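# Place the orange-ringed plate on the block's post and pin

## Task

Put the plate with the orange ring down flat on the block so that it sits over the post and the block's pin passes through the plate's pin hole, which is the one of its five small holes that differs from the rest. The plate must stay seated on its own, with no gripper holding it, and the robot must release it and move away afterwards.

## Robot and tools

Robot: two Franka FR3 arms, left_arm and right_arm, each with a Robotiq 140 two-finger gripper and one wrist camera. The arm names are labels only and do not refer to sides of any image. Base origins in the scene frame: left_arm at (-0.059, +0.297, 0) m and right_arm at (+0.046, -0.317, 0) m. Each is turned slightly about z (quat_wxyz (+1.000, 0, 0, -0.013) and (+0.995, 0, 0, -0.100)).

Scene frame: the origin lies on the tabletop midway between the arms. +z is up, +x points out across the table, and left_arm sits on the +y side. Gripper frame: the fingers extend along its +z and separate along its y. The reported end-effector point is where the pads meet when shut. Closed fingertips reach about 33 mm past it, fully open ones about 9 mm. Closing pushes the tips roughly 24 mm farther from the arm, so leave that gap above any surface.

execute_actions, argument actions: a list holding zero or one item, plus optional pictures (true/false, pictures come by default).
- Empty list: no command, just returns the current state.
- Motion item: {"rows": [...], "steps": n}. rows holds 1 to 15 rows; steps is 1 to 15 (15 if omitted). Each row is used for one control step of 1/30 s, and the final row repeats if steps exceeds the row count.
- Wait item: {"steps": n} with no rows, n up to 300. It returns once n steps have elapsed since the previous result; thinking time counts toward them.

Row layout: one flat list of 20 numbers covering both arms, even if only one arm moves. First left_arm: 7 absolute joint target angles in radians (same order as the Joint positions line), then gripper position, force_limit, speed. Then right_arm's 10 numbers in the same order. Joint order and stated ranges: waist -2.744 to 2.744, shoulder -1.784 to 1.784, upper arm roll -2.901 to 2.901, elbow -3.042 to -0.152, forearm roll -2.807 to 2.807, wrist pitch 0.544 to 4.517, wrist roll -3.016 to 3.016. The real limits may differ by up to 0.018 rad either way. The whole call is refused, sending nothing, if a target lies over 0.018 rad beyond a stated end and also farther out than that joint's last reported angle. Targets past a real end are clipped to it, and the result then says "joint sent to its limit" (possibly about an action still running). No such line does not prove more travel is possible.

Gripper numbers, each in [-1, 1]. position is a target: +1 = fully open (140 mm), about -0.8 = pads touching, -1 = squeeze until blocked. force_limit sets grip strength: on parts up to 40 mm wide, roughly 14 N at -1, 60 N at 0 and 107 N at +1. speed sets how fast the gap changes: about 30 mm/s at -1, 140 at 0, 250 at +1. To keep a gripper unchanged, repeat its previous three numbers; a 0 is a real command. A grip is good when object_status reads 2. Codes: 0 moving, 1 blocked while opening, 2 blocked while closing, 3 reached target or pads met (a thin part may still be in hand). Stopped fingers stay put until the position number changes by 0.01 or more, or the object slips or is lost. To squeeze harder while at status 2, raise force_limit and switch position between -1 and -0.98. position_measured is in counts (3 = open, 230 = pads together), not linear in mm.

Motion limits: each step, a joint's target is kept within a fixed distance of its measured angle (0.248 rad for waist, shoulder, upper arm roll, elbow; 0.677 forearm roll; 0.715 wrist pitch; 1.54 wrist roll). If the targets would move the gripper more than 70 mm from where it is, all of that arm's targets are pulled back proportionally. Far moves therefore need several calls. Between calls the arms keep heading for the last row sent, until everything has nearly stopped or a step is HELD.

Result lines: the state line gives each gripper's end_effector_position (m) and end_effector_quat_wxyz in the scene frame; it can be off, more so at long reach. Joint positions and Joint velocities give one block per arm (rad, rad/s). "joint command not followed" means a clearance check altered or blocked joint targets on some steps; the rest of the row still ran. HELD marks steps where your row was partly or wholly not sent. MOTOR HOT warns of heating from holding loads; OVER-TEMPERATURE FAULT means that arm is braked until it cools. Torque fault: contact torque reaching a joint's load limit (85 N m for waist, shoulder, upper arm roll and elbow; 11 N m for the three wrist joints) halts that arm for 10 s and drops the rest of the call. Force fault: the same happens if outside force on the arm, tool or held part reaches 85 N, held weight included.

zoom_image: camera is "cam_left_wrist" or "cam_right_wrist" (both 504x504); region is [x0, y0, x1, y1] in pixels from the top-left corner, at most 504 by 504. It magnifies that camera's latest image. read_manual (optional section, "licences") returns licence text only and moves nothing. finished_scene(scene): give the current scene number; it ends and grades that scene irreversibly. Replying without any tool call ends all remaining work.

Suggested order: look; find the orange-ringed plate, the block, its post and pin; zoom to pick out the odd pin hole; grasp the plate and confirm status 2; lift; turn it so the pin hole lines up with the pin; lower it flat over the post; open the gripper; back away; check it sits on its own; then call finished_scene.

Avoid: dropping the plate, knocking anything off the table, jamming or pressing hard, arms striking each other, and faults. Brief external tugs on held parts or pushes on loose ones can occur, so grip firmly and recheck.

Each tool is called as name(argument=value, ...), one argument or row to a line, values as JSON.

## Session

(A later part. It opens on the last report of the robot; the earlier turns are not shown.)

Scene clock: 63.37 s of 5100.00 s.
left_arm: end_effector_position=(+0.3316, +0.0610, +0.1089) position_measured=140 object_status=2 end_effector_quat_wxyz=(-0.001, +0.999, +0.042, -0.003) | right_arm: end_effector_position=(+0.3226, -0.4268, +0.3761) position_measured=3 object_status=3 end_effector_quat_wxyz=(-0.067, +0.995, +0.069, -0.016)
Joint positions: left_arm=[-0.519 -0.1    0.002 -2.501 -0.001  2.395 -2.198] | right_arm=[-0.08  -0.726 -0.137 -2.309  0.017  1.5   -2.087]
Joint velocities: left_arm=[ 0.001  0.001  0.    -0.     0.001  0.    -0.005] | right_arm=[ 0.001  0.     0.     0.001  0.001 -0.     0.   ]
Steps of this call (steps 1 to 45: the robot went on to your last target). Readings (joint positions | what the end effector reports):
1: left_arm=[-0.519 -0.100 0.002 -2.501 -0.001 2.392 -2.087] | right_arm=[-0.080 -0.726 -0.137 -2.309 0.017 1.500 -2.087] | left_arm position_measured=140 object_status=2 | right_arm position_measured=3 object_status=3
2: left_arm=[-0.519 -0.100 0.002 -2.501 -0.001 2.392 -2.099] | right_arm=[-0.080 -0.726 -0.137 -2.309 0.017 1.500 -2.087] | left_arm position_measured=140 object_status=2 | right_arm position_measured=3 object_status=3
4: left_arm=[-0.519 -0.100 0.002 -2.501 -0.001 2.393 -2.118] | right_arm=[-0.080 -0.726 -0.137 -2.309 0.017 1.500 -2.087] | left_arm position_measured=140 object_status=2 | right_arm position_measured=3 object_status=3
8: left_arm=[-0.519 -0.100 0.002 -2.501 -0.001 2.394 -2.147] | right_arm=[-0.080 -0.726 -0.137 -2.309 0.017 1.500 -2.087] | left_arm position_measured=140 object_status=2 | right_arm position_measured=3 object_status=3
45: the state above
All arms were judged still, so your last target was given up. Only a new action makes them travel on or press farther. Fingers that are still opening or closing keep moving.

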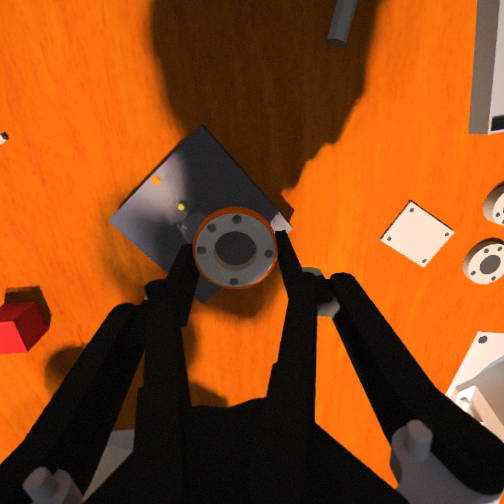

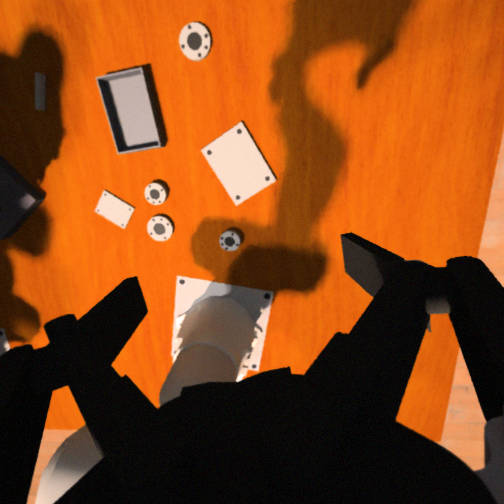

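execute_actions(
  actions=[
    {"rows":[[-0.454,-0.099,0,-2.5625,0,2.463,-2.141,-1,0,-0.5,-0.08,-0.726,-0.137,-2.309,0.017,1.5,-2.087,1,0,0]]},
  ],
  pictures=false,
)

execute_actions(
  actions=[
    {"steps":20},
  ],
)

zoom_image(
  camera="cam_left_wrist",
  region=[140,140,340,340],
)

Scene clock: 67.73 s of 5100.00 s.
left_arm: end_effector_position=(+0.3325, +0.0927, +0.0892) position_measured=140 object_status=2 end_effector_quat_wxyz=(-0.002, +0.999, +0.053, -0.003) | right_arm: end_effector_position=(+0.3226, -0.4268, +0.3761) position_measured=3 object_status=3 end_effector_quat_wxyz=(-0.067, +0.995, +0.069, -0.016)
Joint positions: left_arm=[-0.456 -0.098  0.002 -2.562 -0.     2.456 -2.157] | right_arm=[-0.08  -0.726 -0.137 -2.309  0.017  1.5   -2.087]
Joint velocities: left_arm=[-0.    -0.001  0.001  0.001  0.001  0.022  0.032] | right_arm=[-0.     0.     0.     0.     0.002  0.001  0.   ]
Steps of this call (steps 1 to 90: nothing new was sent; then 0.87 s passed at rest; steps 91 to 105: all 15 steps of this action). Readings (joint positions | what the end effector reports):
91: left_arm=[-0.508 -0.102 -0.004 -2.512 -0.000 2.408 -2.194] | right_arm=[-0.080 -0.726 -0.137 -2.309 0.017 1.500 -2.087] | left_arm position_measured=140 object_status=2 | right_arm position_measured=3 object_status=3
92: left_arm=[-0.493 -0.103 -0.005 -2.527 -0.000 2.418 -2.189] | right_arm=[-0.080 -0.726 -0.137 -2.309 0.017 1.500 -2.087] | left_arm position_measured=140 object_status=2 | right_arm position_measured=3 object_status=3
94: left_arm=[-0.470 -0.100 -0.001 -2.549 -0.000 2.430 -2.181] | right_arm=[-0.080 -0.726 -0.137 -2.309 0.017 1.500 -2.087] | left_arm position_measured=140 object_status=2 | right_arm position_measured=3 object_status=3
98: left_arm=[-0.457 -0.098 0.002 -2.561 -0.000 2.445 -2.169] | right_arm=[-0.080 -0.726 -0.137 -2.309 0.017 1.500 -2.087] | left_arm position_measured=140 object_status=2 | right_arm position_measured=3 object_status=3
105: the state above

Scene clock: 68.40 s of 5100.00 s.
left_arm: end_effector_position=(+0.3334, +0.0922, +0.0895) position_measured=140 object_status=2 end_effector_quat_wxyz=(-0.001, +0.999, +0.049, -0.002) | right_arm: end_effector_position=(+0.3226, -0.4268, +0.3761) position_measured=3 object_status=3 end_effector_quat_wxyz=(-0.067, +0.995, +0.069, -0.016)
Joint positions: left_arm=[-0.456 -0.098  0.002 -2.562 -0.     2.459 -2.148] | right_arm=[-0.08  -0.726 -0.137 -2.309  0.017  1.5   -2.087]
Joint velocities: left_arm=[-0.001 -0.    -0.001  0.001  0.     0.     0.003] | right_arm=[-0.    -0.001  0.001 -0.002  0.001 -0.001  0.   ]
Steps of this call (steps 1 to 15: the robot went on to your last target; steps 16 to 20: nothing new was sent). Readings (joint positions | what the end effector reports):
1: left_arm=[-0.456 -0.098 0.002 -2.562 -0.000 2.456 -2.156] | right_arm=[-0.080 -0.726 -0.137 -2.309 0.017 1.500 -2.087] | left_arm position_measured=140 object_status=2 | right_arm position_measured=3 object_status=3
2: left_arm=[-0.456 -0.098 0.002 -2.562 -0.000 2.457 -2.155] | right_arm=[-0.080 -0.726 -0.137 -2.309 0.017 1.500 -2.087] | left_arm position_measured=140 object_status=2 | right_arm position_measured=3 object_status=3
4: left_arm=[-0.456 -0.098 0.002 -2.562 -0.000 2.458 -2.154] | right_arm=[-0.080 -0.726 -0.137 -2.309 0.017 1.500 -2.087] | left_arm position_measured=140 object_status=2 | right_arm position_measured=3 object_status=3
8: left_arm=[-0.456 -0.098 0.002 -2.562 -0.000 2.459 -2.152] | right_arm=[-0.080 -0.726 -0.137 -2.309 0.017 1.500 -2.087] | left_arm position_measured=140 object_status=2 | right_arm position_measured=3 object_status=3
20: the state above
All arms were judged still, so your last target was given up. Only a new action makes them travel on or press farther. Fingers that are still opening or closing keep moving.

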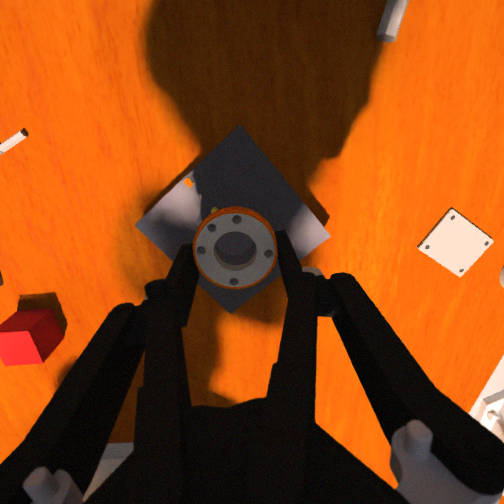

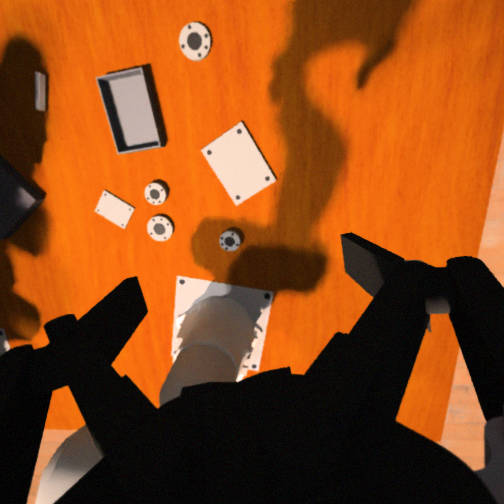

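Region (140, 140, 340, 340) of cam_left_wrist's 504x504 image, scaled by 2.520, with more detail than that image has.

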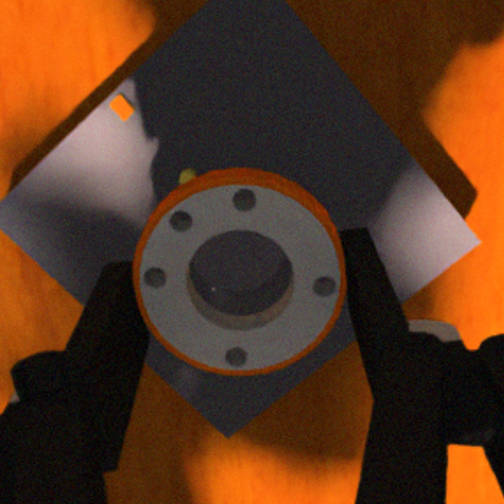

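execute_actions(
  actions=[
    {"rows":[[-0.452,-0.065,0,-2.572,0,2.507,-2.06,-1,0,-0.5,-0.08,-0.726,-0.137,-2.309,0.017,1.5,-2.087,1,0,0]]},
  ],
  pictures=false,
)

execute_actions(
  actions=[
    {"steps":20},
  ],
)

zoom_image(
  camera="cam_left_wrist",
  region=[170,180,300,310],
)

Scene clock: 72.97 s of 5100.00 s.
left_arm: end_effector_position=(+0.3334, +0.0933, +0.0752) position_measured=140 object_status=2 end_effector_quat_wxyz=(-0.001, +1.000, +0.017, -0.002) | right_arm: end_effector_position=(+0.3226, -0.4268, +0.3761) position_measured=3 object_status=3 end_effector_quat_wxyz=(-0.067, +0.995, +0.069, -0.016)
Joint positions: left_arm=[-0.454 -0.067  0.002 -2.572 -0.001  2.501 -2.082] | right_arm=[-0.08  -0.726 -0.137 -2.309  0.017  1.5   -2.087]
Joint velocities: left_arm=[-0.     0.003  0.     0.001  0.001  0.016  0.052] | right_arm=[ 0.    -0.    -0.001 -0.001  0.001 -0.001  0.001]
Steps of this call (steps 1 to 90: nothing new was sent; then 1.07 s passed at rest; steps 91 to 105: all 15 steps of this action). Readings (joint positions | what the end effector reports):
91: left_arm=[-0.456 -0.094 0.002 -2.562 -0.001 2.467 -2.140] | right_arm=[-0.080 -0.726 -0.137 -2.309 0.017 1.500 -2.087] | left_arm position_measured=140 object_status=2 | right_arm position_measured=3 object_status=3
92: left_arm=[-0.456 -0.086 0.002 -2.563 -0.001 2.474 -2.132] | right_arm=[-0.080 -0.726 -0.137 -2.309 0.017 1.500 -2.087] | left_arm position_measured=140 object_status=2 | right_arm position_measured=3 object_status=3
94: left_arm=[-0.455 -0.074 0.002 -2.568 -0.001 2.484 -2.119] | right_arm=[-0.080 -0.726 -0.137 -2.309 0.017 1.500 -2.087] | left_arm position_measured=140 object_status=2 | right_arm position_measured=3 object_status=3
98: left_arm=[-0.454 -0.067 0.002 -2.572 -0.001 2.493 -2.101] | right_arm=[-0.080 -0.726 -0.137 -2.309 0.017 1.500 -2.087] | left_arm position_measured=140 object_status=2 | right_arm position_measured=3 object_status=3
105: the state above

Scene clock: 73.63 s of 5100.00 s.
left_arm: end_effector_position=(+0.3341, +0.0929, +0.0754) position_measured=140 object_status=2 end_effector_quat_wxyz=(-0.000, +1.000, +0.010, -0.001) | right_arm: end_effector_position=(+0.3226, -0.4268, +0.3761) position_measured=3 object_status=3 end_effector_quat_wxyz=(-0.067, +0.995, +0.069, -0.016)
Joint positions: left_arm=[-0.454 -0.067  0.002 -2.572 -0.001  2.503 -2.068] | right_arm=[-0.08  -0.726 -0.137 -2.309  0.017  1.5   -2.087]
Joint velocities: left_arm=[ 0.     0.    -0.001  0.001 -0.     0.     0.006] | right_arm=[-0.001  0.     0.    -0.    -0.     0.     0.001]
Steps of this call (steps 1 to 20: the robot went on to your last target). Readings (joint positions | what the end effector reports):
1: left_arm=[-0.454 -0.067 0.002 -2.572 -0.001 2.501 -2.081] | right_arm=[-0.080 -0.726 -0.137 -2.309 0.017 1.500 -2.087] | left_arm position_measured=140 object_status=2 | right_arm position_measured=3 object_status=3
2: left_arm=[-0.454 -0.067 0.002 -2.572 -0.001 2.502 -2.079] | right_arm=[-0.080 -0.726 -0.137 -2.309 0.017 1.500 -2.087] | left_arm position_measured=140 object_status=2 | right_arm position_measured=3 object_status=3
4: left_arm=[-0.454 -0.067 0.002 -2.572 -0.001 2.502 -2.077] | right_arm=[-0.080 -0.726 -0.137 -2.309 0.017 1.500 -2.087] | left_arm position_measured=140 object_status=2 | right_arm position_measured=3 object_status=3
8: left_arm=[-0.454 -0.067 0.002 -2.572 -0.001 2.503 -2.073] | right_arm=[-0.080 -0.726 -0.137 -2.309 0.017 1.500 -2.087] | left_arm position_measured=140 object_status=2 | right_arm position_measured=3 object_status=3
20: the state above

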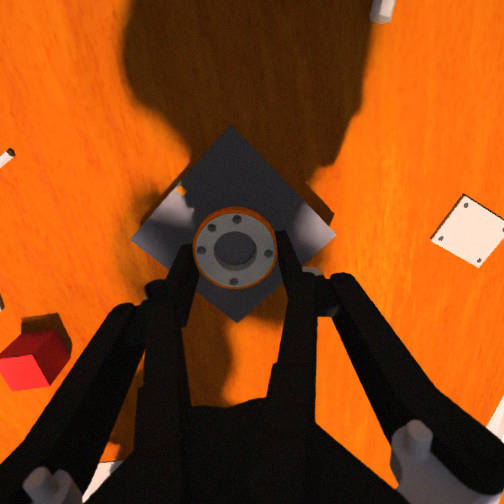

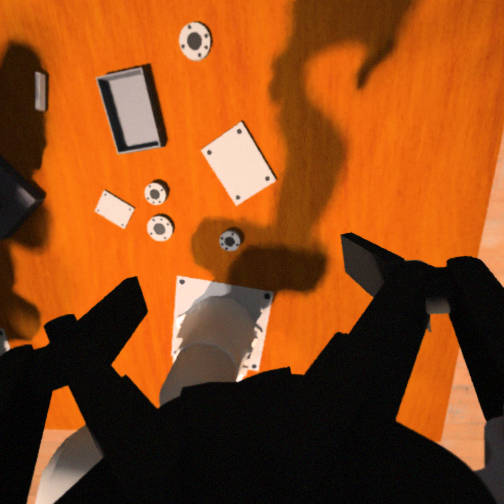

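Region (170, 180, 300, 310) of cam_left_wrist's 504x504 image, scaled by 3.877, with more detail than that image has.

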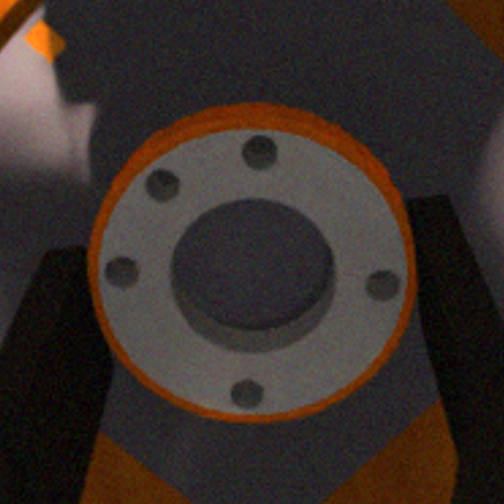

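execute_actions(
  actions=[
    {"rows":[[-0.452,-0.047,0,-2.577,0,2.53,-2.145,-1,0,-0.5,-0.08,-0.726,-0.137,-2.309,0.017,1.5,-2.087,1,0,0]]},
  ],
  pictures=false,
)

execute_actions(
  actions=[
    {"steps":20},
  ],
)

zoom_image(
  camera="cam_left_wrist",
  region=[170,180,300,310],
)

Scene clock: 79.67 s of 5100.00 s.
left_arm: end_effector_position=(+0.3367, +0.0918, +0.0742) position_measured=140 object_status=2 end_effector_quat_wxyz=(+0.002, +0.999, +0.039, +0.002) | right_arm: end_effector_position=(+0.3226, -0.4268, +0.3761) position_measured=3 object_status=3 end_effector_quat_wxyz=(-0.067, +0.995, +0.069, -0.016)
Joint positions: left_arm=[-0.454 -0.061  0.002 -2.572 -0.     2.516 -2.127] | right_arm=[-0.08  -0.726 -0.137 -2.309  0.017  1.5   -2.087]
Joint velocities: left_arm=[ 0.001  0.     0.001 -0.001 -0.001  0.004 -0.049] | right_arm=[ 0.002 -0.     0.001 -0.     0.    -0.001  0.001]
Steps of this call (steps 1 to 15: the robot went on to your last target; steps 16 to 90: nothing new was sent; then 2.53 s passed at rest; steps 91 to 105: all 15 steps of this action). Readings (joint positions | what the end effector reports):
91: left_arm=[-0.454 -0.065 0.002 -2.572 -0.001 2.507 -2.073] | right_arm=[-0.080 -0.726 -0.137 -2.309 0.017 1.500 -2.087] | left_arm position_measured=140 object_status=2 | right_arm position_measured=3 object_status=3
92: left_arm=[-0.454 -0.063 0.002 -2.572 -0.000 2.510 -2.080] | right_arm=[-0.080 -0.726 -0.137 -2.309 0.017 1.500 -2.087] | left_arm position_measured=140 object_status=2 | right_arm position_measured=3 object_status=3
94: left_arm=[-0.454 -0.062 0.002 -2.572 -0.000 2.512 -2.092] | right_arm=[-0.080 -0.726 -0.137 -2.309 0.017 1.500 -2.087] | left_arm position_measured=140 object_status=2 | right_arm position_measured=3 object_status=3
98: left_arm=[-0.454 -0.062 0.002 -2.572 -0.000 2.514 -2.110] | right_arm=[-0.080 -0.726 -0.137 -2.309 0.017 1.500 -2.087] | left_arm position_measured=140 object_status=2 | right_arm position_measured=3 object_status=3
105: the state above

Scene clock: 80.33 s of 5100.00 s.
left_arm: end_effector_position=(+0.3371, +0.0917, +0.0742) position_measured=140 object_status=2 end_effector_quat_wxyz=(+0.002, +0.999, +0.046, +0.003) | right_arm: end_effector_position=(+0.3226, -0.4268, +0.3761) position_measured=3 object_status=3 end_effector_quat_wxyz=(-0.067, +0.995, +0.069, -0.016)
Joint positions: left_arm=[-0.454 -0.061  0.002 -2.572 -0.     2.517 -2.14 ] | right_arm=[-0.08  -0.726 -0.137 -2.309  0.017  1.5   -2.087]
Joint velocities: left_arm=[ 0.001  0.     0.     0.001 -0.     0.001 -0.003] | right_arm=[-0.    -0.     0.    -0.     0.     0.    -0.002]
Steps of this call (steps 1 to 20: the robot went on to your last target). Readings (joint positions | what the end effector reports):
1: left_arm=[-0.454 -0.061 0.002 -2.572 -0.000 2.516 -2.128] | right_arm=[-0.080 -0.726 -0.137 -2.309 0.017 1.500 -2.087] | left_arm position_measured=140 object_status=2 | right_arm position_measured=3 object_status=3
2: left_arm=[-0.454 -0.061 0.002 -2.572 -0.000 2.516 -2.130] | right_arm=[-0.080 -0.726 -0.137 -2.309 0.017 1.500 -2.087] | left_arm position_measured=140 object_status=2 | right_arm position_measured=3 object_status=3
4: left_arm=[-0.454 -0.061 0.002 -2.572 -0.000 2.517 -2.132] | right_arm=[-0.080 -0.726 -0.137 -2.309 0.017 1.500 -2.087] | left_arm position_measured=140 object_status=2 | right_arm position_measured=3 object_status=3
8: left_arm=[-0.454 -0.061 0.002 -2.572 -0.000 2.517 -2.136] | right_arm=[-0.080 -0.726 -0.137 -2.309 0.017 1.500 -2.087] | left_arm position_measured=140 object_status=2 | right_arm position_measured=3 object_status=3
20: the state above

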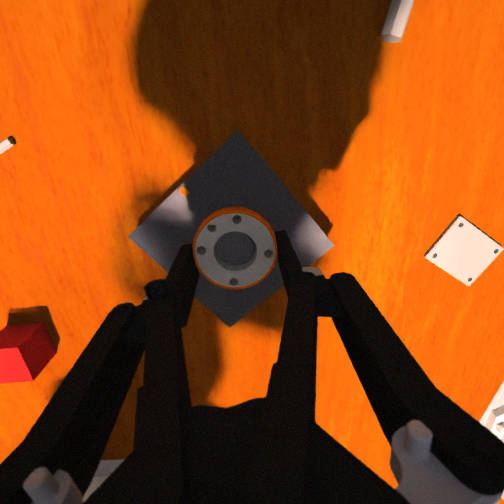

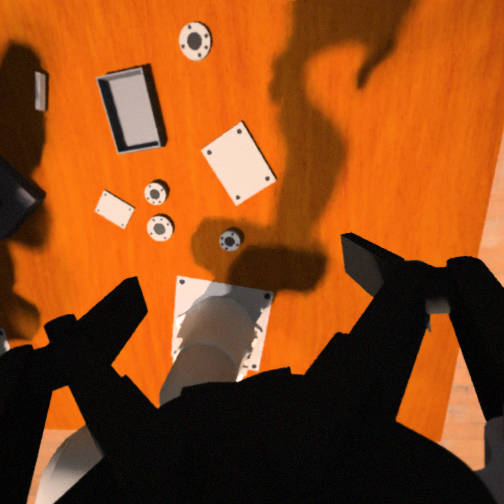

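Region (170, 180, 300, 310) of cam_left_wrist's 504x504 image, scaled by 3.877, with more detail than that image has.

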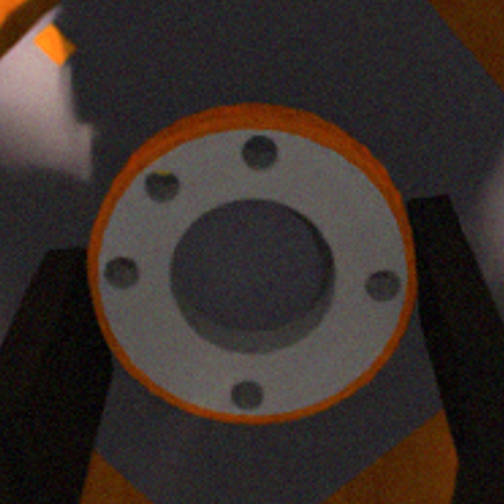

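execute_actions(
  actions=[
    {"rows":[[-0.449,-0.068,0,-2.574,0,2.506,-2.145,-1,0,-0.5,-0.08,-0.726,-0.137,-2.309,0.017,1.5,-2.087,1,0,0]]},
  ],
  pictures=false,
)

execute_actions(
  actions=[
    {"rows":[[-0.449,-0.053,0,-2.578,0,2.525,-2.145,-1,0,-0.5,-0.08,-0.726,-0.137,-2.309,0.017,1.5,-2.087,1,0,0]]},
  ],
)

zoom_image(
  camera="cam_left_wrist",
  region=[170,180,300,310],
)

Scene clock: 84.57 s of 5100.00 s.
left_arm: end_effector_position=(+0.3354, +0.0937, +0.0747) position_measured=140 object_status=2 end_effector_quat_wxyz=(+0.000, +0.999, +0.048, +0.000) | right_arm: end_effector_position=(+0.3226, -0.4268, +0.3761) position_measured=3 object_status=3 end_effector_quat_wxyz=(-0.067, +0.995, +0.069, -0.016)
Joint positions: left_arm=[-0.451 -0.065  0.001 -2.573 -0.     2.509 -2.142] | right_arm=[-0.08  -0.726 -0.137 -2.309  0.017  1.5   -2.087]
Joint velocities: left_arm=[ 0.     0.     0.001  0.    -0.001 -0.004  0.   ] | right_arm=[ 0.    -0.     0.001  0.     0.001 -0.001  0.   ]
Steps of this call (steps 1 to 15: the robot went on to your last target; steps 16 to 90: nothing new was sent; then 0.73 s passed at rest; steps 91 to 105: all 15 steps of this action). Readings (joint positions | what the end effector reports):
91: left_arm=[-0.453 -0.062 0.001 -2.572 -0.000 2.516 -2.142] | right_arm=[-0.080 -0.726 -0.137 -2.309 0.017 1.500 -2.087] | left_arm position_measured=140 object_status=2 | right_arm position_measured=3 object_status=3
92: left_arm=[-0.453 -0.064 0.001 -2.572 -0.000 2.515 -2.142] | right_arm=[-0.080 -0.726 -0.137 -2.309 0.017 1.500 -2.087] | left_arm position_measured=140 object_status=2 | right_arm position_measured=3 object_status=3
94: left_arm=[-0.452 -0.065 0.001 -2.572 -0.000 2.513 -2.142] | right_arm=[-0.080 -0.726 -0.137 -2.309 0.017 1.500 -2.087] | left_arm position_measured=140 object_status=2 | right_arm position_measured=3 object_status=3
98: left_arm=[-0.452 -0.065 0.001 -2.573 -0.000 2.511 -2.142] | right_arm=[-0.080 -0.726 -0.137 -2.309 0.017 1.500 -2.087] | left_arm position_measured=140 object_status=2 | right_arm position_measured=3 object_status=3
105: the state above

Scene clock: 85.07 s of 5100.00 s.
left_arm: end_effector_position=(+0.3360, +0.0938, +0.0738) position_measured=140 object_status=2 end_effector_quat_wxyz=(+0.001, +0.999, +0.048, +0.001) | right_arm: end_effector_position=(+0.3226, -0.4268, +0.3761) position_measured=3 object_status=3 end_effector_quat_wxyz=(-0.067, +0.995, +0.069, -0.016)
Joint positions: left_arm=[-0.451 -0.063  0.001 -2.574 -0.     2.514 -2.142] | right_arm=[-0.08  -0.726 -0.137 -2.309  0.017  1.5   -2.087]
Joint velocities: left_arm=[-0.    -0.001 -0.001  0.003  0.001 -0.001  0.   ] | right_arm=[-0.    -0.001  0.    -0.001  0.    -0.     0.002]
Steps of this call (steps 1 to 15: all 15 steps of this action). Readings (joint positions | what the end effector reports):
1: left_arm=[-0.451 -0.064 0.001 -2.573 -0.000 2.511 -2.142] | right_arm=[-0.080 -0.726 -0.137 -2.309 0.017 1.500 -2.087] | left_arm position_measured=140 object_status=2 | right_arm position_measured=3 object_status=3
2: left_arm=[-0.451 -0.063 0.001 -2.573 -0.000 2.513 -2.142] | right_arm=[-0.080 -0.726 -0.137 -2.309 0.017 1.500 -2.087] | left_arm position_measured=140 object_status=2 | right_arm position_measured=3 object_status=3
4: left_arm=[-0.451 -0.063 0.001 -2.573 -0.000 2.514 -2.142] | right_arm=[-0.080 -0.726 -0.137 -2.309 0.017 1.500 -2.087] | left_arm position_measured=140 object_status=2 | right_arm position_measured=3 object_status=3
8: left_arm=[-0.451 -0.063 0.001 -2.574 -0.000 2.514 -2.142] | right_arm=[-0.080 -0.726 -0.137 -2.309 0.017 1.500 -2.087] | left_arm position_measured=140 object_status=2 | right_arm position_measured=3 object_status=3
15: the state above

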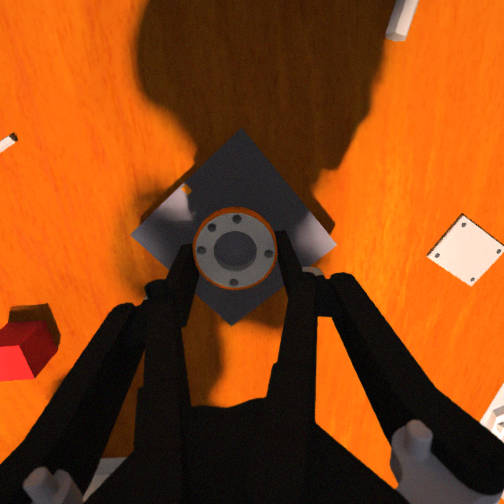

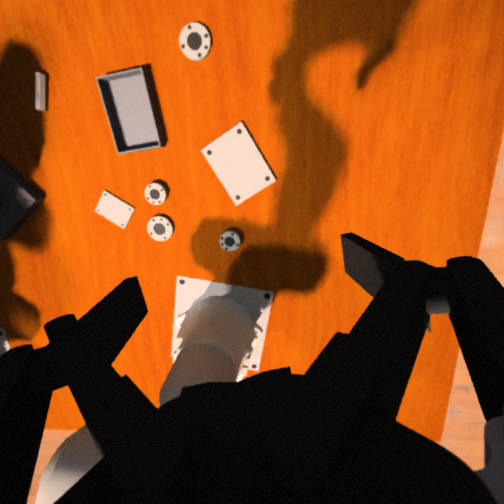

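Region (170, 180, 300, 310) of cam_left_wrist's 504x504 image, scaled by 3.877, with more detail than that image has.

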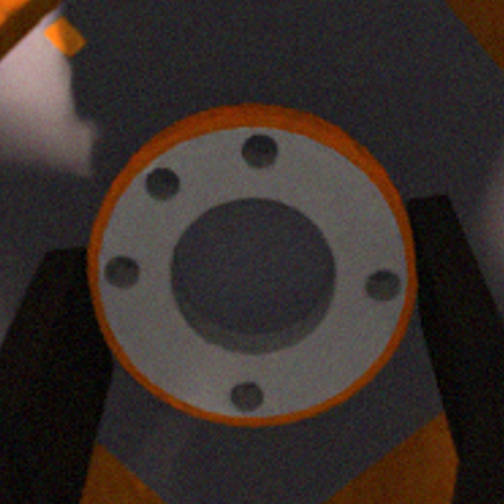

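execute_actions(
  actions=[
    {"rows":[[-0.451,-0.072,0,-2.577,0,2.501,-2.145,-1,0,-0.5,-0.08,-0.726,-0.137,-2.309,0.017,1.5,-2.087,1,0,0]]},
  ],
  pictures=false,
)

execute_actions(
  actions=[
    {"rows":[[-0.451,-0.057,0,-2.581,0,2.516,-2.145,-1,0,-0.5,-0.08,-0.726,-0.137,-2.309,0.017,1.5,-2.087,1,0,0]]},
  ],
)

zoom_image(
  camera="cam_left_wrist",
  region=[170,180,300,310],
)

Scene clock: 89.83 s of 5100.00 s.
left_arm: end_effector_position=(+0.3335, +0.0950, +0.0749) position_measured=140 object_status=2 end_effector_quat_wxyz=(-0.001, +0.999, +0.048, -0.001) | right_arm: end_effector_position=(+0.3226, -0.4268, +0.3761) position_measured=3 object_status=3 end_effector_quat_wxyz=(-0.067, +0.995, +0.069, -0.016)
Joint positions: left_arm=[-0.451 -0.069  0.001 -2.576 -0.     2.504 -2.142] | right_arm=[-0.08  -0.726 -0.137 -2.309  0.017  1.5   -2.087]
Joint velocities: left_arm=[ 0.001  0.    -0.    -0.002 -0.001 -0.002 -0.001] | right_arm=[-0.    -0.002  0.    -0.     0.001  0.     0.   ]
Steps of this call (steps 1 to 15: the robot went on to your last target; steps 16 to 90: nothing new was sent; then 1.27 s passed at rest; steps 91 to 105: all 15 steps of this action). Readings (joint positions | what the end effector reports):
91: left_arm=[-0.451 -0.064 0.001 -2.574 -0.000 2.512 -2.142] | right_arm=[-0.080 -0.726 -0.137 -2.309 0.017 1.500 -2.087] | left_arm position_measured=140 object_status=2 | right_arm position_measured=3 object_status=3
92: left_arm=[-0.451 -0.066 0.001 -2.574 -0.000 2.511 -2.142] | right_arm=[-0.080 -0.726 -0.137 -2.309 0.017 1.500 -2.087] | left_arm position_measured=140 object_status=2 | right_arm position_measured=3 object_status=3
94: left_arm=[-0.451 -0.068 0.001 -2.575 -0.000 2.508 -2.142] | right_arm=[-0.080 -0.726 -0.137 -2.309 0.017 1.500 -2.087] | left_arm position_measured=140 object_status=2 | right_arm position_measured=3 object_status=3
98: left_arm=[-0.451 -0.069 0.001 -2.576 -0.000 2.506 -2.142] | right_arm=[-0.080 -0.726 -0.137 -2.309 0.017 1.500 -2.087] | left_arm position_measured=140 object_status=2 | right_arm position_measured=3 object_status=3
105: the state above

Scene clock: 90.33 s of 5100.00 s.
left_arm: end_effector_position=(+0.3337, +0.0949, +0.0742) position_measured=140 object_status=2 end_effector_quat_wxyz=(-0.000, +0.999, +0.048, -0.001) | right_arm: end_effector_position=(+0.3226, -0.4268, +0.3761) position_measured=3 object_status=3 end_effector_quat_wxyz=(-0.067, +0.995, +0.069, -0.016)
Joint positions: left_arm=[-0.451 -0.067  0.001 -2.576 -0.     2.507 -2.142] | right_arm=[-0.08  -0.726 -0.137 -2.309  0.017  1.5   -2.087]
Joint velocities: left_arm=[ 0.     0.001 -0.001  0.     0.002 -0.001 -0.001] | right_arm=[ 0.     0.001  0.    -0.    -0.002 -0.     0.   ]
Steps of this call (steps 1 to 15: all 15 steps of this action). Readings (joint positions | what the end effector reports):
1: left_arm=[-0.451 -0.068 0.001 -2.576 -0.000 2.506 -2.142] | right_arm=[-0.080 -0.726 -0.137 -2.309 0.017 1.500 -2.087] | left_arm position_measured=140 object_status=2 | right_arm position_measured=3 object_status=3
2: left_arm=[-0.451 -0.067 0.001 -2.576 -0.000 2.507 -2.142] | right_arm=[-0.080 -0.726 -0.137 -2.309 0.017 1.500 -2.087] | left_arm position_measured=140 object_status=2 | right_arm position_measured=3 object_status=3
4: left_arm=[-0.451 -0.067 0.001 -2.576 -0.000 2.507 -2.142] | right_arm=[-0.080 -0.726 -0.137 -2.309 0.017 1.500 -2.087] | left_arm position_measured=140 object_status=2 | right_arm position_measured=3 object_status=3
8: left_arm=[-0.451 -0.067 0.001 -2.576 -0.000 2.507 -2.142] | right_arm=[-0.080 -0.726 -0.137 -2.309 0.017 1.500 -2.087] | left_arm position_measured=140 object_status=2 | right_arm position_measured=3 object_status=3
15: the state above

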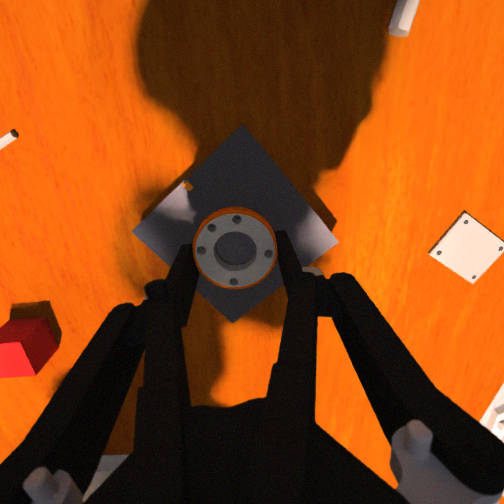

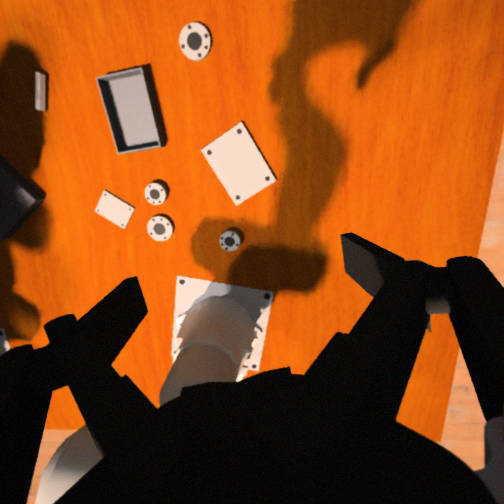

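Region (170, 180, 300, 310) of cam_left_wrist's 504x504 image, scaled by 3.877, with more detail than that image has.

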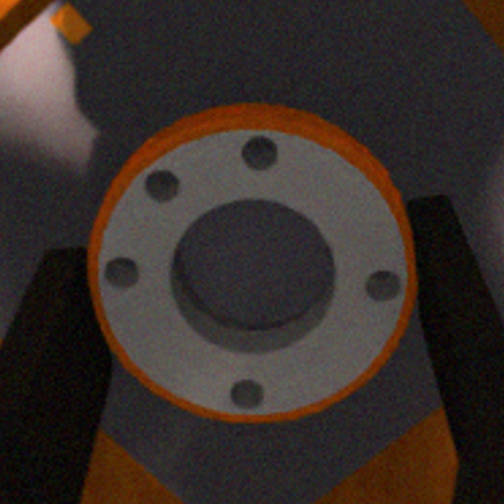

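Gap is now at the lower-left, so I'll aim halfway between the last two positions.

execute_actions(
  actions=[
    {"rows":[[-0.451,-0.071,0,-2.575,0,2.511,-2.145,-1,0,-0.5,-0.08,-0.726,-0.137,-2.309,0.017,1.5,-2.087,1,0,0]]},
  ],
  pictures=false,
)

execute_actions(
  actions=[
    {"rows":[[-0.451,-0.057,0,-2.58,0,2.521,-2.145,-1,0,-0.5,-0.08,-0.726,-0.137,-2.309,0.017,1.5,-2.087,1,0,0]]},
  ],
)

zoom_image(
  camera="cam_left_wrist",
  region=[170,180,300,310],
)

Scene clock: 95.33 s of 5100.00 s.
left_arm: end_effector_position=(+0.3341, +0.0947, +0.0747) position_measured=140 object_status=2 end_effector_quat_wxyz=(-0.000, +0.999, +0.048, -0.000) | right_arm: end_effector_position=(+0.3226, -0.4268, +0.3761) position_measured=3 object_status=3 end_effector_quat_wxyz=(-0.067, +0.995, +0.069, -0.016)
Joint positions: left_arm=[-0.451 -0.068  0.001 -2.576 -0.     2.507 -2.142] | right_arm=[-0.08  -0.726 -0.137 -2.309  0.017  1.5   -2.087]
Joint velocities: left_arm=[-0.    -0.001  0.     0.001 -0.    -0.    -0.002] | right_arm=[-0.001 -0.001  0.001 -0.     0.     0.001 -0.   ]
Steps of this call (steps 1 to 15: the robot went on to your last target; steps 16 to 90: nothing new was sent; then 1.50 s passed at rest; steps 91 to 105: all 15 steps of this action). Readings (joint positions | what the end effector reports):
91: left_arm=[-0.451 -0.068 0.001 -2.576 -0.000 2.507 -2.142] | right_arm=[-0.080 -0.726 -0.137 -2.309 0.017 1.500 -2.087] | left_arm position_measured=140 object_status=2 | right_arm position_measured=3 object_status=3
92: left_arm=[-0.451 -0.068 0.001 -2.576 -0.000 2.507 -2.142] | right_arm=[-0.080 -0.726 -0.137 -2.309 0.017 1.500 -2.087] | left_arm position_measured=140 object_status=2 | right_arm position_measured=3 object_status=3
94: left_arm=[-0.451 -0.068 0.001 -2.576 -0.000 2.507 -2.142] | right_arm=[-0.080 -0.726 -0.137 -2.309 0.017 1.500 -2.087] | left_arm position_measured=140 object_status=2 | right_arm position_measured=3 object_status=3
98: left_arm=[-0.451 -0.068 0.001 -2.576 -0.000 2.507 -2.142] | right_arm=[-0.080 -0.726 -0.137 -2.309 0.017 1.500 -2.087] | left_arm position_measured=140 object_status=2 | right_arm position_measured=3 object_status=3
105: the state above

Scene clock: 95.83 s of 5100.00 s.
left_arm: end_effector_position=(+0.3346, +0.0945, +0.0741) position_measured=140 object_status=2 end_effector_quat_wxyz=(+0.000, +0.999, +0.048, +0.000) | right_arm: end_effector_position=(+0.3226, -0.4268, +0.3761) position_measured=3 object_status=3 end_effector_quat_wxyz=(-0.067, +0.995, +0.069, -0.016)
Joint positions: left_arm=[-0.451 -0.066  0.001 -2.576 -0.     2.511 -2.142] | right_arm=[-0.08  -0.726 -0.137 -2.309  0.017  1.5   -2.087]
Joint velocities: left_arm=[-0.001  0.002  0.    -0.    -0.     0.001 -0.001] | right_arm=[-0.    -0.001  0.     0.    -0.     0.001  0.001]
Steps of this call (steps 1 to 15: all 15 steps of this action). Readings (joint positions | what the end effector reports):
1: left_arm=[-0.451 -0.067 0.001 -2.576 -0.000 2.509 -2.142] | right_arm=[-0.080 -0.726 -0.137 -2.309 0.017 1.500 -2.087] | left_arm position_measured=140 object_status=2 | right_arm position_measured=3 object_status=3
2: left_arm=[-0.451 -0.066 0.001 -2.576 -0.000 2.510 -2.142] | right_arm=[-0.080 -0.726 -0.137 -2.309 0.017 1.500 -2.087] | left_arm position_measured=140 object_status=2 | right_arm position_measured=3 object_status=3
4: left_arm=[-0.451 -0.066 0.001 -2.576 -0.000 2.511 -2.142] | right_arm=[-0.080 -0.726 -0.137 -2.309 0.017 1.500 -2.087] | left_arm position_measured=140 object_status=2 | right_arm position_measured=3 object_status=3
8: left_arm=[-0.451 -0.066 0.001 -2.576 -0.000 2.511 -2.142] | right_arm=[-0.080 -0.726 -0.137 -2.309 0.017 1.500 -2.087] | left_arm position_measured=140 object_status=2 | right_arm position_measured=3 object_status=3
15: the state above

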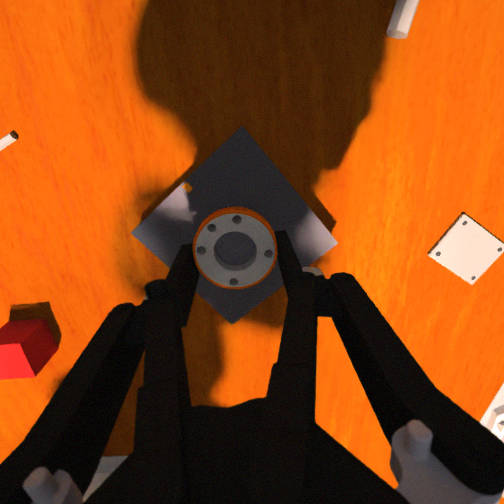

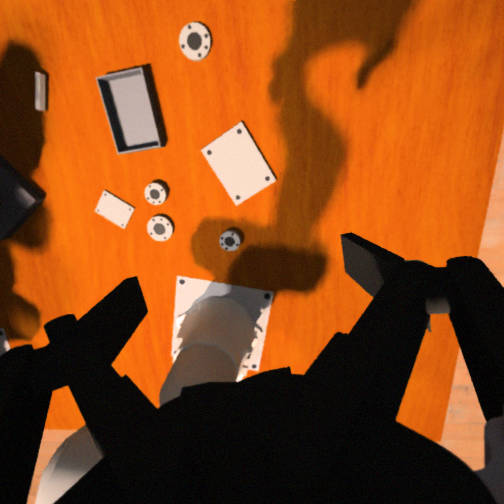

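Region (170, 180, 300, 310) of cam_left_wrist's 504x504 image, scaled by 3.877, with more detail than that image has.

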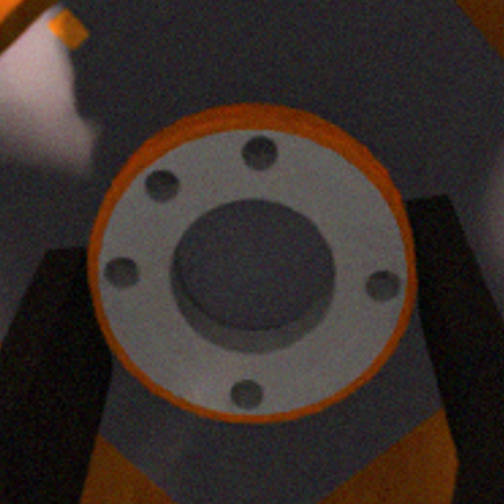

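execute_actions(
  actions=[
    {"rows":[[-0.451,-0.066,0,-2.573,0,2.517,-2.145,-1,0,-0.5,-0.08,-0.726,-0.137,-2.309,0.017,1.5,-2.087,1,0,0]]},
  ],
  pictures=false,
)

execute_actions(
  actions=[
    {"rows":[[-0.451,-0.055,0,-2.576,0,2.523,-2.145,-1,0,-0.5,-0.08,-0.726,-0.137,-2.309,0.017,1.5,-2.087,1,0,0]]},
  ],
)

zoom_image(
  camera="cam_left_wrist",
  region=[170,180,300,310],
)

Scene clock: 100.43 s of 5100.00 s.
left_arm: end_effector_position=(+0.3359, +0.0938, +0.0748) position_measured=140 object_status=2 end_effector_quat_wxyz=(+0.001, +0.999, +0.048, +0.002) | right_arm: end_effector_position=(+0.3226, -0.4268, +0.3761) position_measured=3 object_status=3 end_effector_quat_wxyz=(-0.067, +0.995, +0.069, -0.016)
Joint positions: left_arm=[-0.451 -0.066  0.001 -2.575 -0.     2.513 -2.142] | right_arm=[-0.08  -0.726 -0.137 -2.309  0.017  1.5   -2.087]
Joint velocities: left_arm=[ 0.003  0.001  0.    -0.001  0.     0.001  0.001] | right_arm=[-0.001 -0.     0.001 -0.    -0.     0.     0.   ]
Steps of this call (steps 1 to 15: the robot went on to your last target; steps 16 to 90: nothing new was sent; then 1.10 s passed at rest; steps 91 to 105: all 15 steps of this action). Readings (joint positions | what the end effector reports):
91: left_arm=[-0.451 -0.066 0.001 -2.576 -0.000 2.511 -2.142] | right_arm=[-0.080 -0.726 -0.137 -2.309 0.017 1.500 -2.087] | left_arm position_measured=140 object_status=2 | right_arm position_measured=3 object_status=3
92: left_arm=[-0.451 -0.066 0.001 -2.575 -0.000 2.511 -2.142] | right_arm=[-0.080 -0.726 -0.137 -2.309 0.017 1.500 -2.087] | left_arm position_measured=140 object_status=2 | right_arm position_measured=3 object_status=3
94: left_arm=[-0.451 -0.066 0.001 -2.575 -0.000 2.512 -2.142] | right_arm=[-0.080 -0.726 -0.137 -2.309 0.017 1.500 -2.087] | left_arm position_measured=140 object_status=2 | right_arm position_measured=3 object_status=3
98: left_arm=[-0.451 -0.066 0.001 -2.575 -0.000 2.513 -2.142] | right_arm=[-0.080 -0.726 -0.137 -2.309 0.017 1.500 -2.087] | left_arm position_measured=140 object_status=2 | right_arm position_measured=3 object_status=3
105: the state above

Scene clock: 100.93 s of 5100.00 s.
left_arm: end_effector_position=(+0.3363, +0.0937, +0.0740) position_measured=140 object_status=2 end_effector_quat_wxyz=(+0.001, +0.999, +0.048, +0.002) | right_arm: end_effector_position=(+0.3226, -0.4268, +0.3761) position_measured=3 object_status=3 end_effector_quat_wxyz=(-0.067, +0.995, +0.069, -0.016)
Joint positions: left_arm=[-0.451 -0.063  0.001 -2.574 -0.     2.516 -2.142] | right_arm=[-0.08  -0.726 -0.137 -2.309  0.017  1.5   -2.087]
Joint velocities: left_arm=[-0.001 -0.    -0.001 -0.     0.001 -0.001  0.   ] | right_arm=[ 0.    -0.001  0.001  0.    -0.     0.    -0.001]
Steps of this call (steps 1 to 15: all 15 steps of this action). Readings (joint positions | what the end effector reports):
1: left_arm=[-0.451 -0.065 0.001 -2.575 -0.000 2.514 -2.142] | right_arm=[-0.080 -0.726 -0.137 -2.309 0.017 1.500 -2.087] | left_arm position_measured=140 object_status=2 | right_arm position_measured=3 object_status=3
2: left_arm=[-0.451 -0.064 0.001 -2.574 -0.000 2.516 -2.142] | right_arm=[-0.080 -0.726 -0.137 -2.309 0.017 1.500 -2.087] | left_arm position_measured=140 object_status=2 | right_arm position_measured=3 object_status=3
4: left_arm=[-0.451 -0.063 0.001 -2.574 -0.000 2.516 -2.142] | right_arm=[-0.080 -0.726 -0.137 -2.309 0.017 1.500 -2.087] | left_arm position_measured=140 object_status=2 | right_arm position_measured=3 object_status=3
8: left_arm=[-0.451 -0.063 0.001 -2.574 -0.000 2.516 -2.142] | right_arm=[-0.080 -0.726 -0.137 -2.309 0.017 1.500 -2.087] | left_arm position_measured=140 object_status=2 | right_arm position_measured=3 object_status=3
15: the state above

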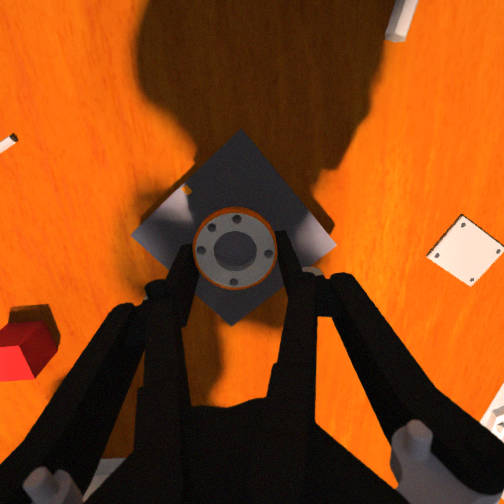

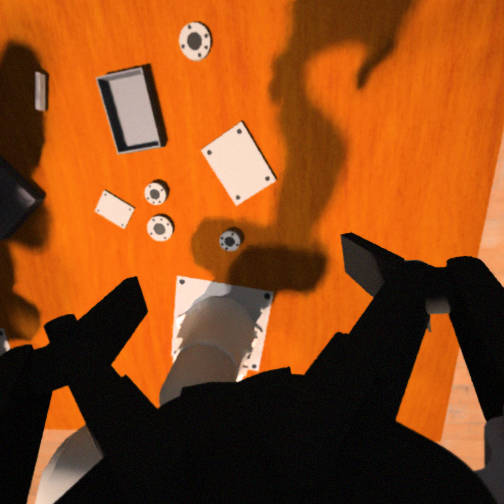

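Region (170, 180, 300, 310) of cam_left_wrist's 504x504 image, scaled by 3.877, with more detail than that image has.

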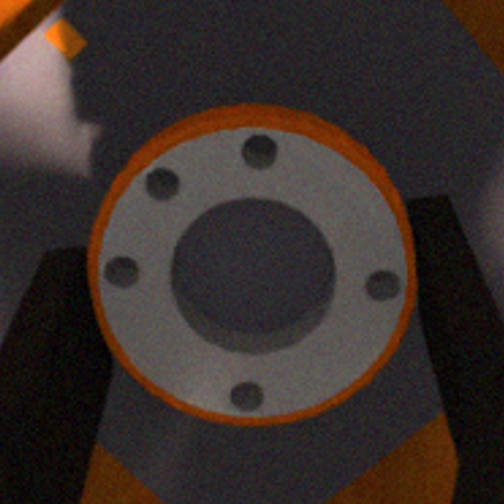

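execute_actions(
  actions=[
    {"rows":[[-0.4545,-0.069,0,-2.573,0,2.509,-2.145,-1,0,-0.5,-0.08,-0.726,-0.137,-2.309,0.017,1.5,-2.087,1,0,0]]},
  ],
  pictures=false,
)

execute_actions(
  actions=[
    {"rows":[[-0.4545,-0.057,0,-2.577,0,2.52,-2.145,-1,0,-0.5,-0.08,-0.726,-0.137,-2.309,0.017,1.5,-2.087,1,0,0]]},
  ],
)

zoom_image(
  camera="cam_left_wrist",
  region=[170,180,300,310],
)

Scene clock: 105.07 s of 5100.00 s.
left_arm: end_effector_position=(+0.3356, +0.0933, +0.0749) position_measured=140 object_status=2 end_effector_quat_wxyz=(+0.001, +0.999, +0.047, +0.002) | right_arm: end_effector_position=(+0.3226, -0.4268, +0.3761) position_measured=3 object_status=3 end_effector_quat_wxyz=(-0.067, +0.995, +0.069, -0.016)
Joint positions: left_arm=[-0.452 -0.066  0.001 -2.574 -0.     2.512 -2.142] | right_arm=[-0.08  -0.726 -0.137 -2.309  0.017  1.5   -2.087]
Joint velocities: left_arm=[ 0.001 -0.     0.     0.001  0.    -0.     0.003] | right_arm=[ 0.    -0.001  0.    -0.001 -0.     0.     0.   ]
Steps of this call (steps 1 to 15: the robot went on to your last target; steps 16 to 90: nothing new was sent; then 0.63 s passed at rest; steps 91 to 105: all 15 steps of this action). Readings (joint positions | what the end effector reports):
91: left_arm=[-0.451 -0.064 0.001 -2.574 -0.000 2.514 -2.142] | right_arm=[-0.080 -0.726 -0.137 -2.309 0.017 1.500 -2.087] | left_arm position_measured=140 object_status=2 | right_arm position_measured=3 object_status=3
92: left_arm=[-0.451 -0.065 0.001 -2.574 -0.000 2.514 -2.142] | right_arm=[-0.080 -0.726 -0.137 -2.309 0.017 1.500 -2.087] | left_arm position_measured=140 object_status=2 | right_arm position_measured=3 object_status=3
94: left_arm=[-0.452 -0.066 0.001 -2.574 -0.000 2.513 -2.142] | right_arm=[-0.080 -0.726 -0.137 -2.309 0.017 1.500 -2.087] | left_arm position_measured=140 object_status=2 | right_arm position_measured=3 object_status=3
98: left_arm=[-0.452 -0.066 0.001 -2.574 -0.000 2.513 -2.142] | right_arm=[-0.080 -0.726 -0.137 -2.309 0.017 1.500 -2.087] | left_arm position_measured=140 object_status=2 | right_arm position_measured=3 object_status=3
105: the state above

Scene clock: 105.57 s of 5100.00 s.
left_arm: end_effector_position=(+0.3357, +0.0932, +0.0742) position_measured=140 object_status=2 end_effector_quat_wxyz=(+0.001, +0.999, +0.047, +0.002) | right_arm: end_effector_position=(+0.3226, -0.4268, +0.3761) position_measured=3 object_status=3 end_effector_quat_wxyz=(-0.067, +0.995, +0.069, -0.016)
Joint positions: left_arm=[-0.452 -0.064  0.001 -2.574 -0.     2.514 -2.142] | right_arm=[-0.08  -0.726 -0.137 -2.309  0.017  1.5   -2.087]
Joint velocities: left_arm=[-0.001 -0.    -0.001 -0.001 -0.    -0.    -0.003] | right_arm=[ 0.     0.002 -0.    -0.    -0.    -0.    -0.001]
Steps of this call (steps 1 to 15: all 15 steps of this action). Readings (joint positions | what the end effector reports):
1: left_arm=[-0.452 -0.065 0.001 -2.574 -0.000 2.513 -2.142] | right_arm=[-0.080 -0.726 -0.137 -2.309 0.017 1.500 -2.087] | left_arm position_measured=140 object_status=2 | right_arm position_measured=3 object_status=3
2: left_arm=[-0.452 -0.064 0.001 -2.574 -0.000 2.514 -2.142] | right_arm=[-0.080 -0.726 -0.137 -2.309 0.017 1.500 -2.087] | left_arm position_measured=140 object_status=2 | right_arm position_measured=3 object_status=3
4: left_arm=[-0.452 -0.064 0.001 -2.574 -0.000 2.514 -2.142] | right_arm=[-0.080 -0.726 -0.137 -2.309 0.017 1.500 -2.087] | left_arm position_measured=140 object_status=2 | right_arm position_measured=3 object_status=3
8: left_arm=[-0.452 -0.064 0.001 -2.574 -0.000 2.514 -2.142] | right_arm=[-0.080 -0.726 -0.137 -2.309 0.017 1.500 -2.087] | left_arm position_measured=140 object_status=2 | right_arm position_measured=3 object_status=3
15: the state above

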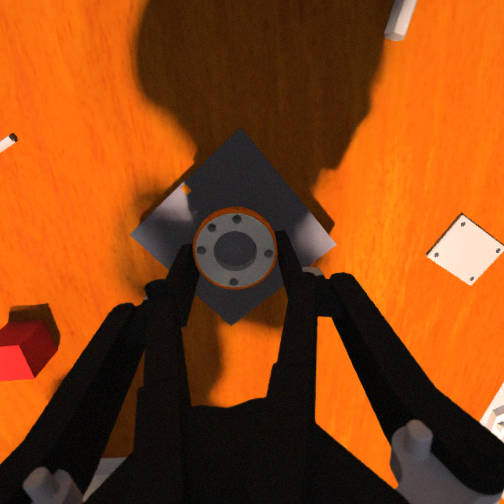

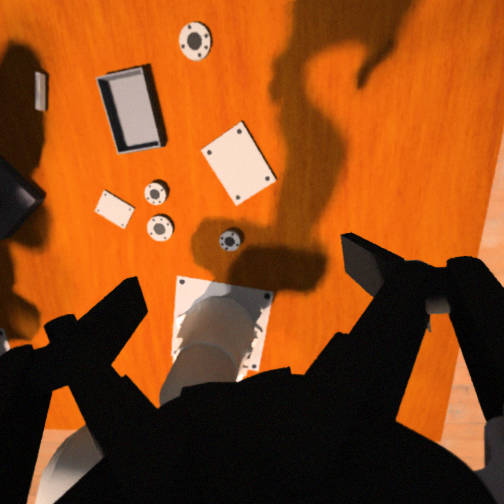

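Region (170, 180, 300, 310) of cam_left_wrist's 504x504 image, scaled by 3.877, with more detail than that image has.

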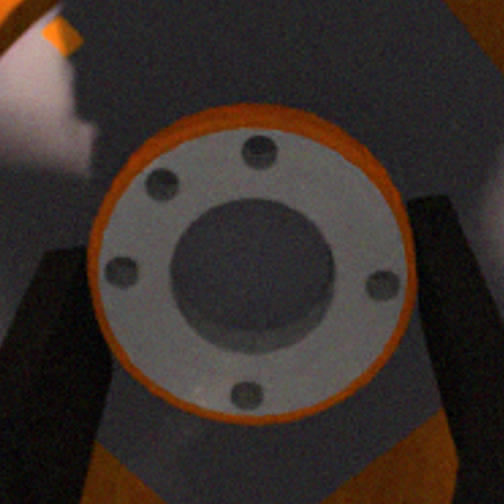

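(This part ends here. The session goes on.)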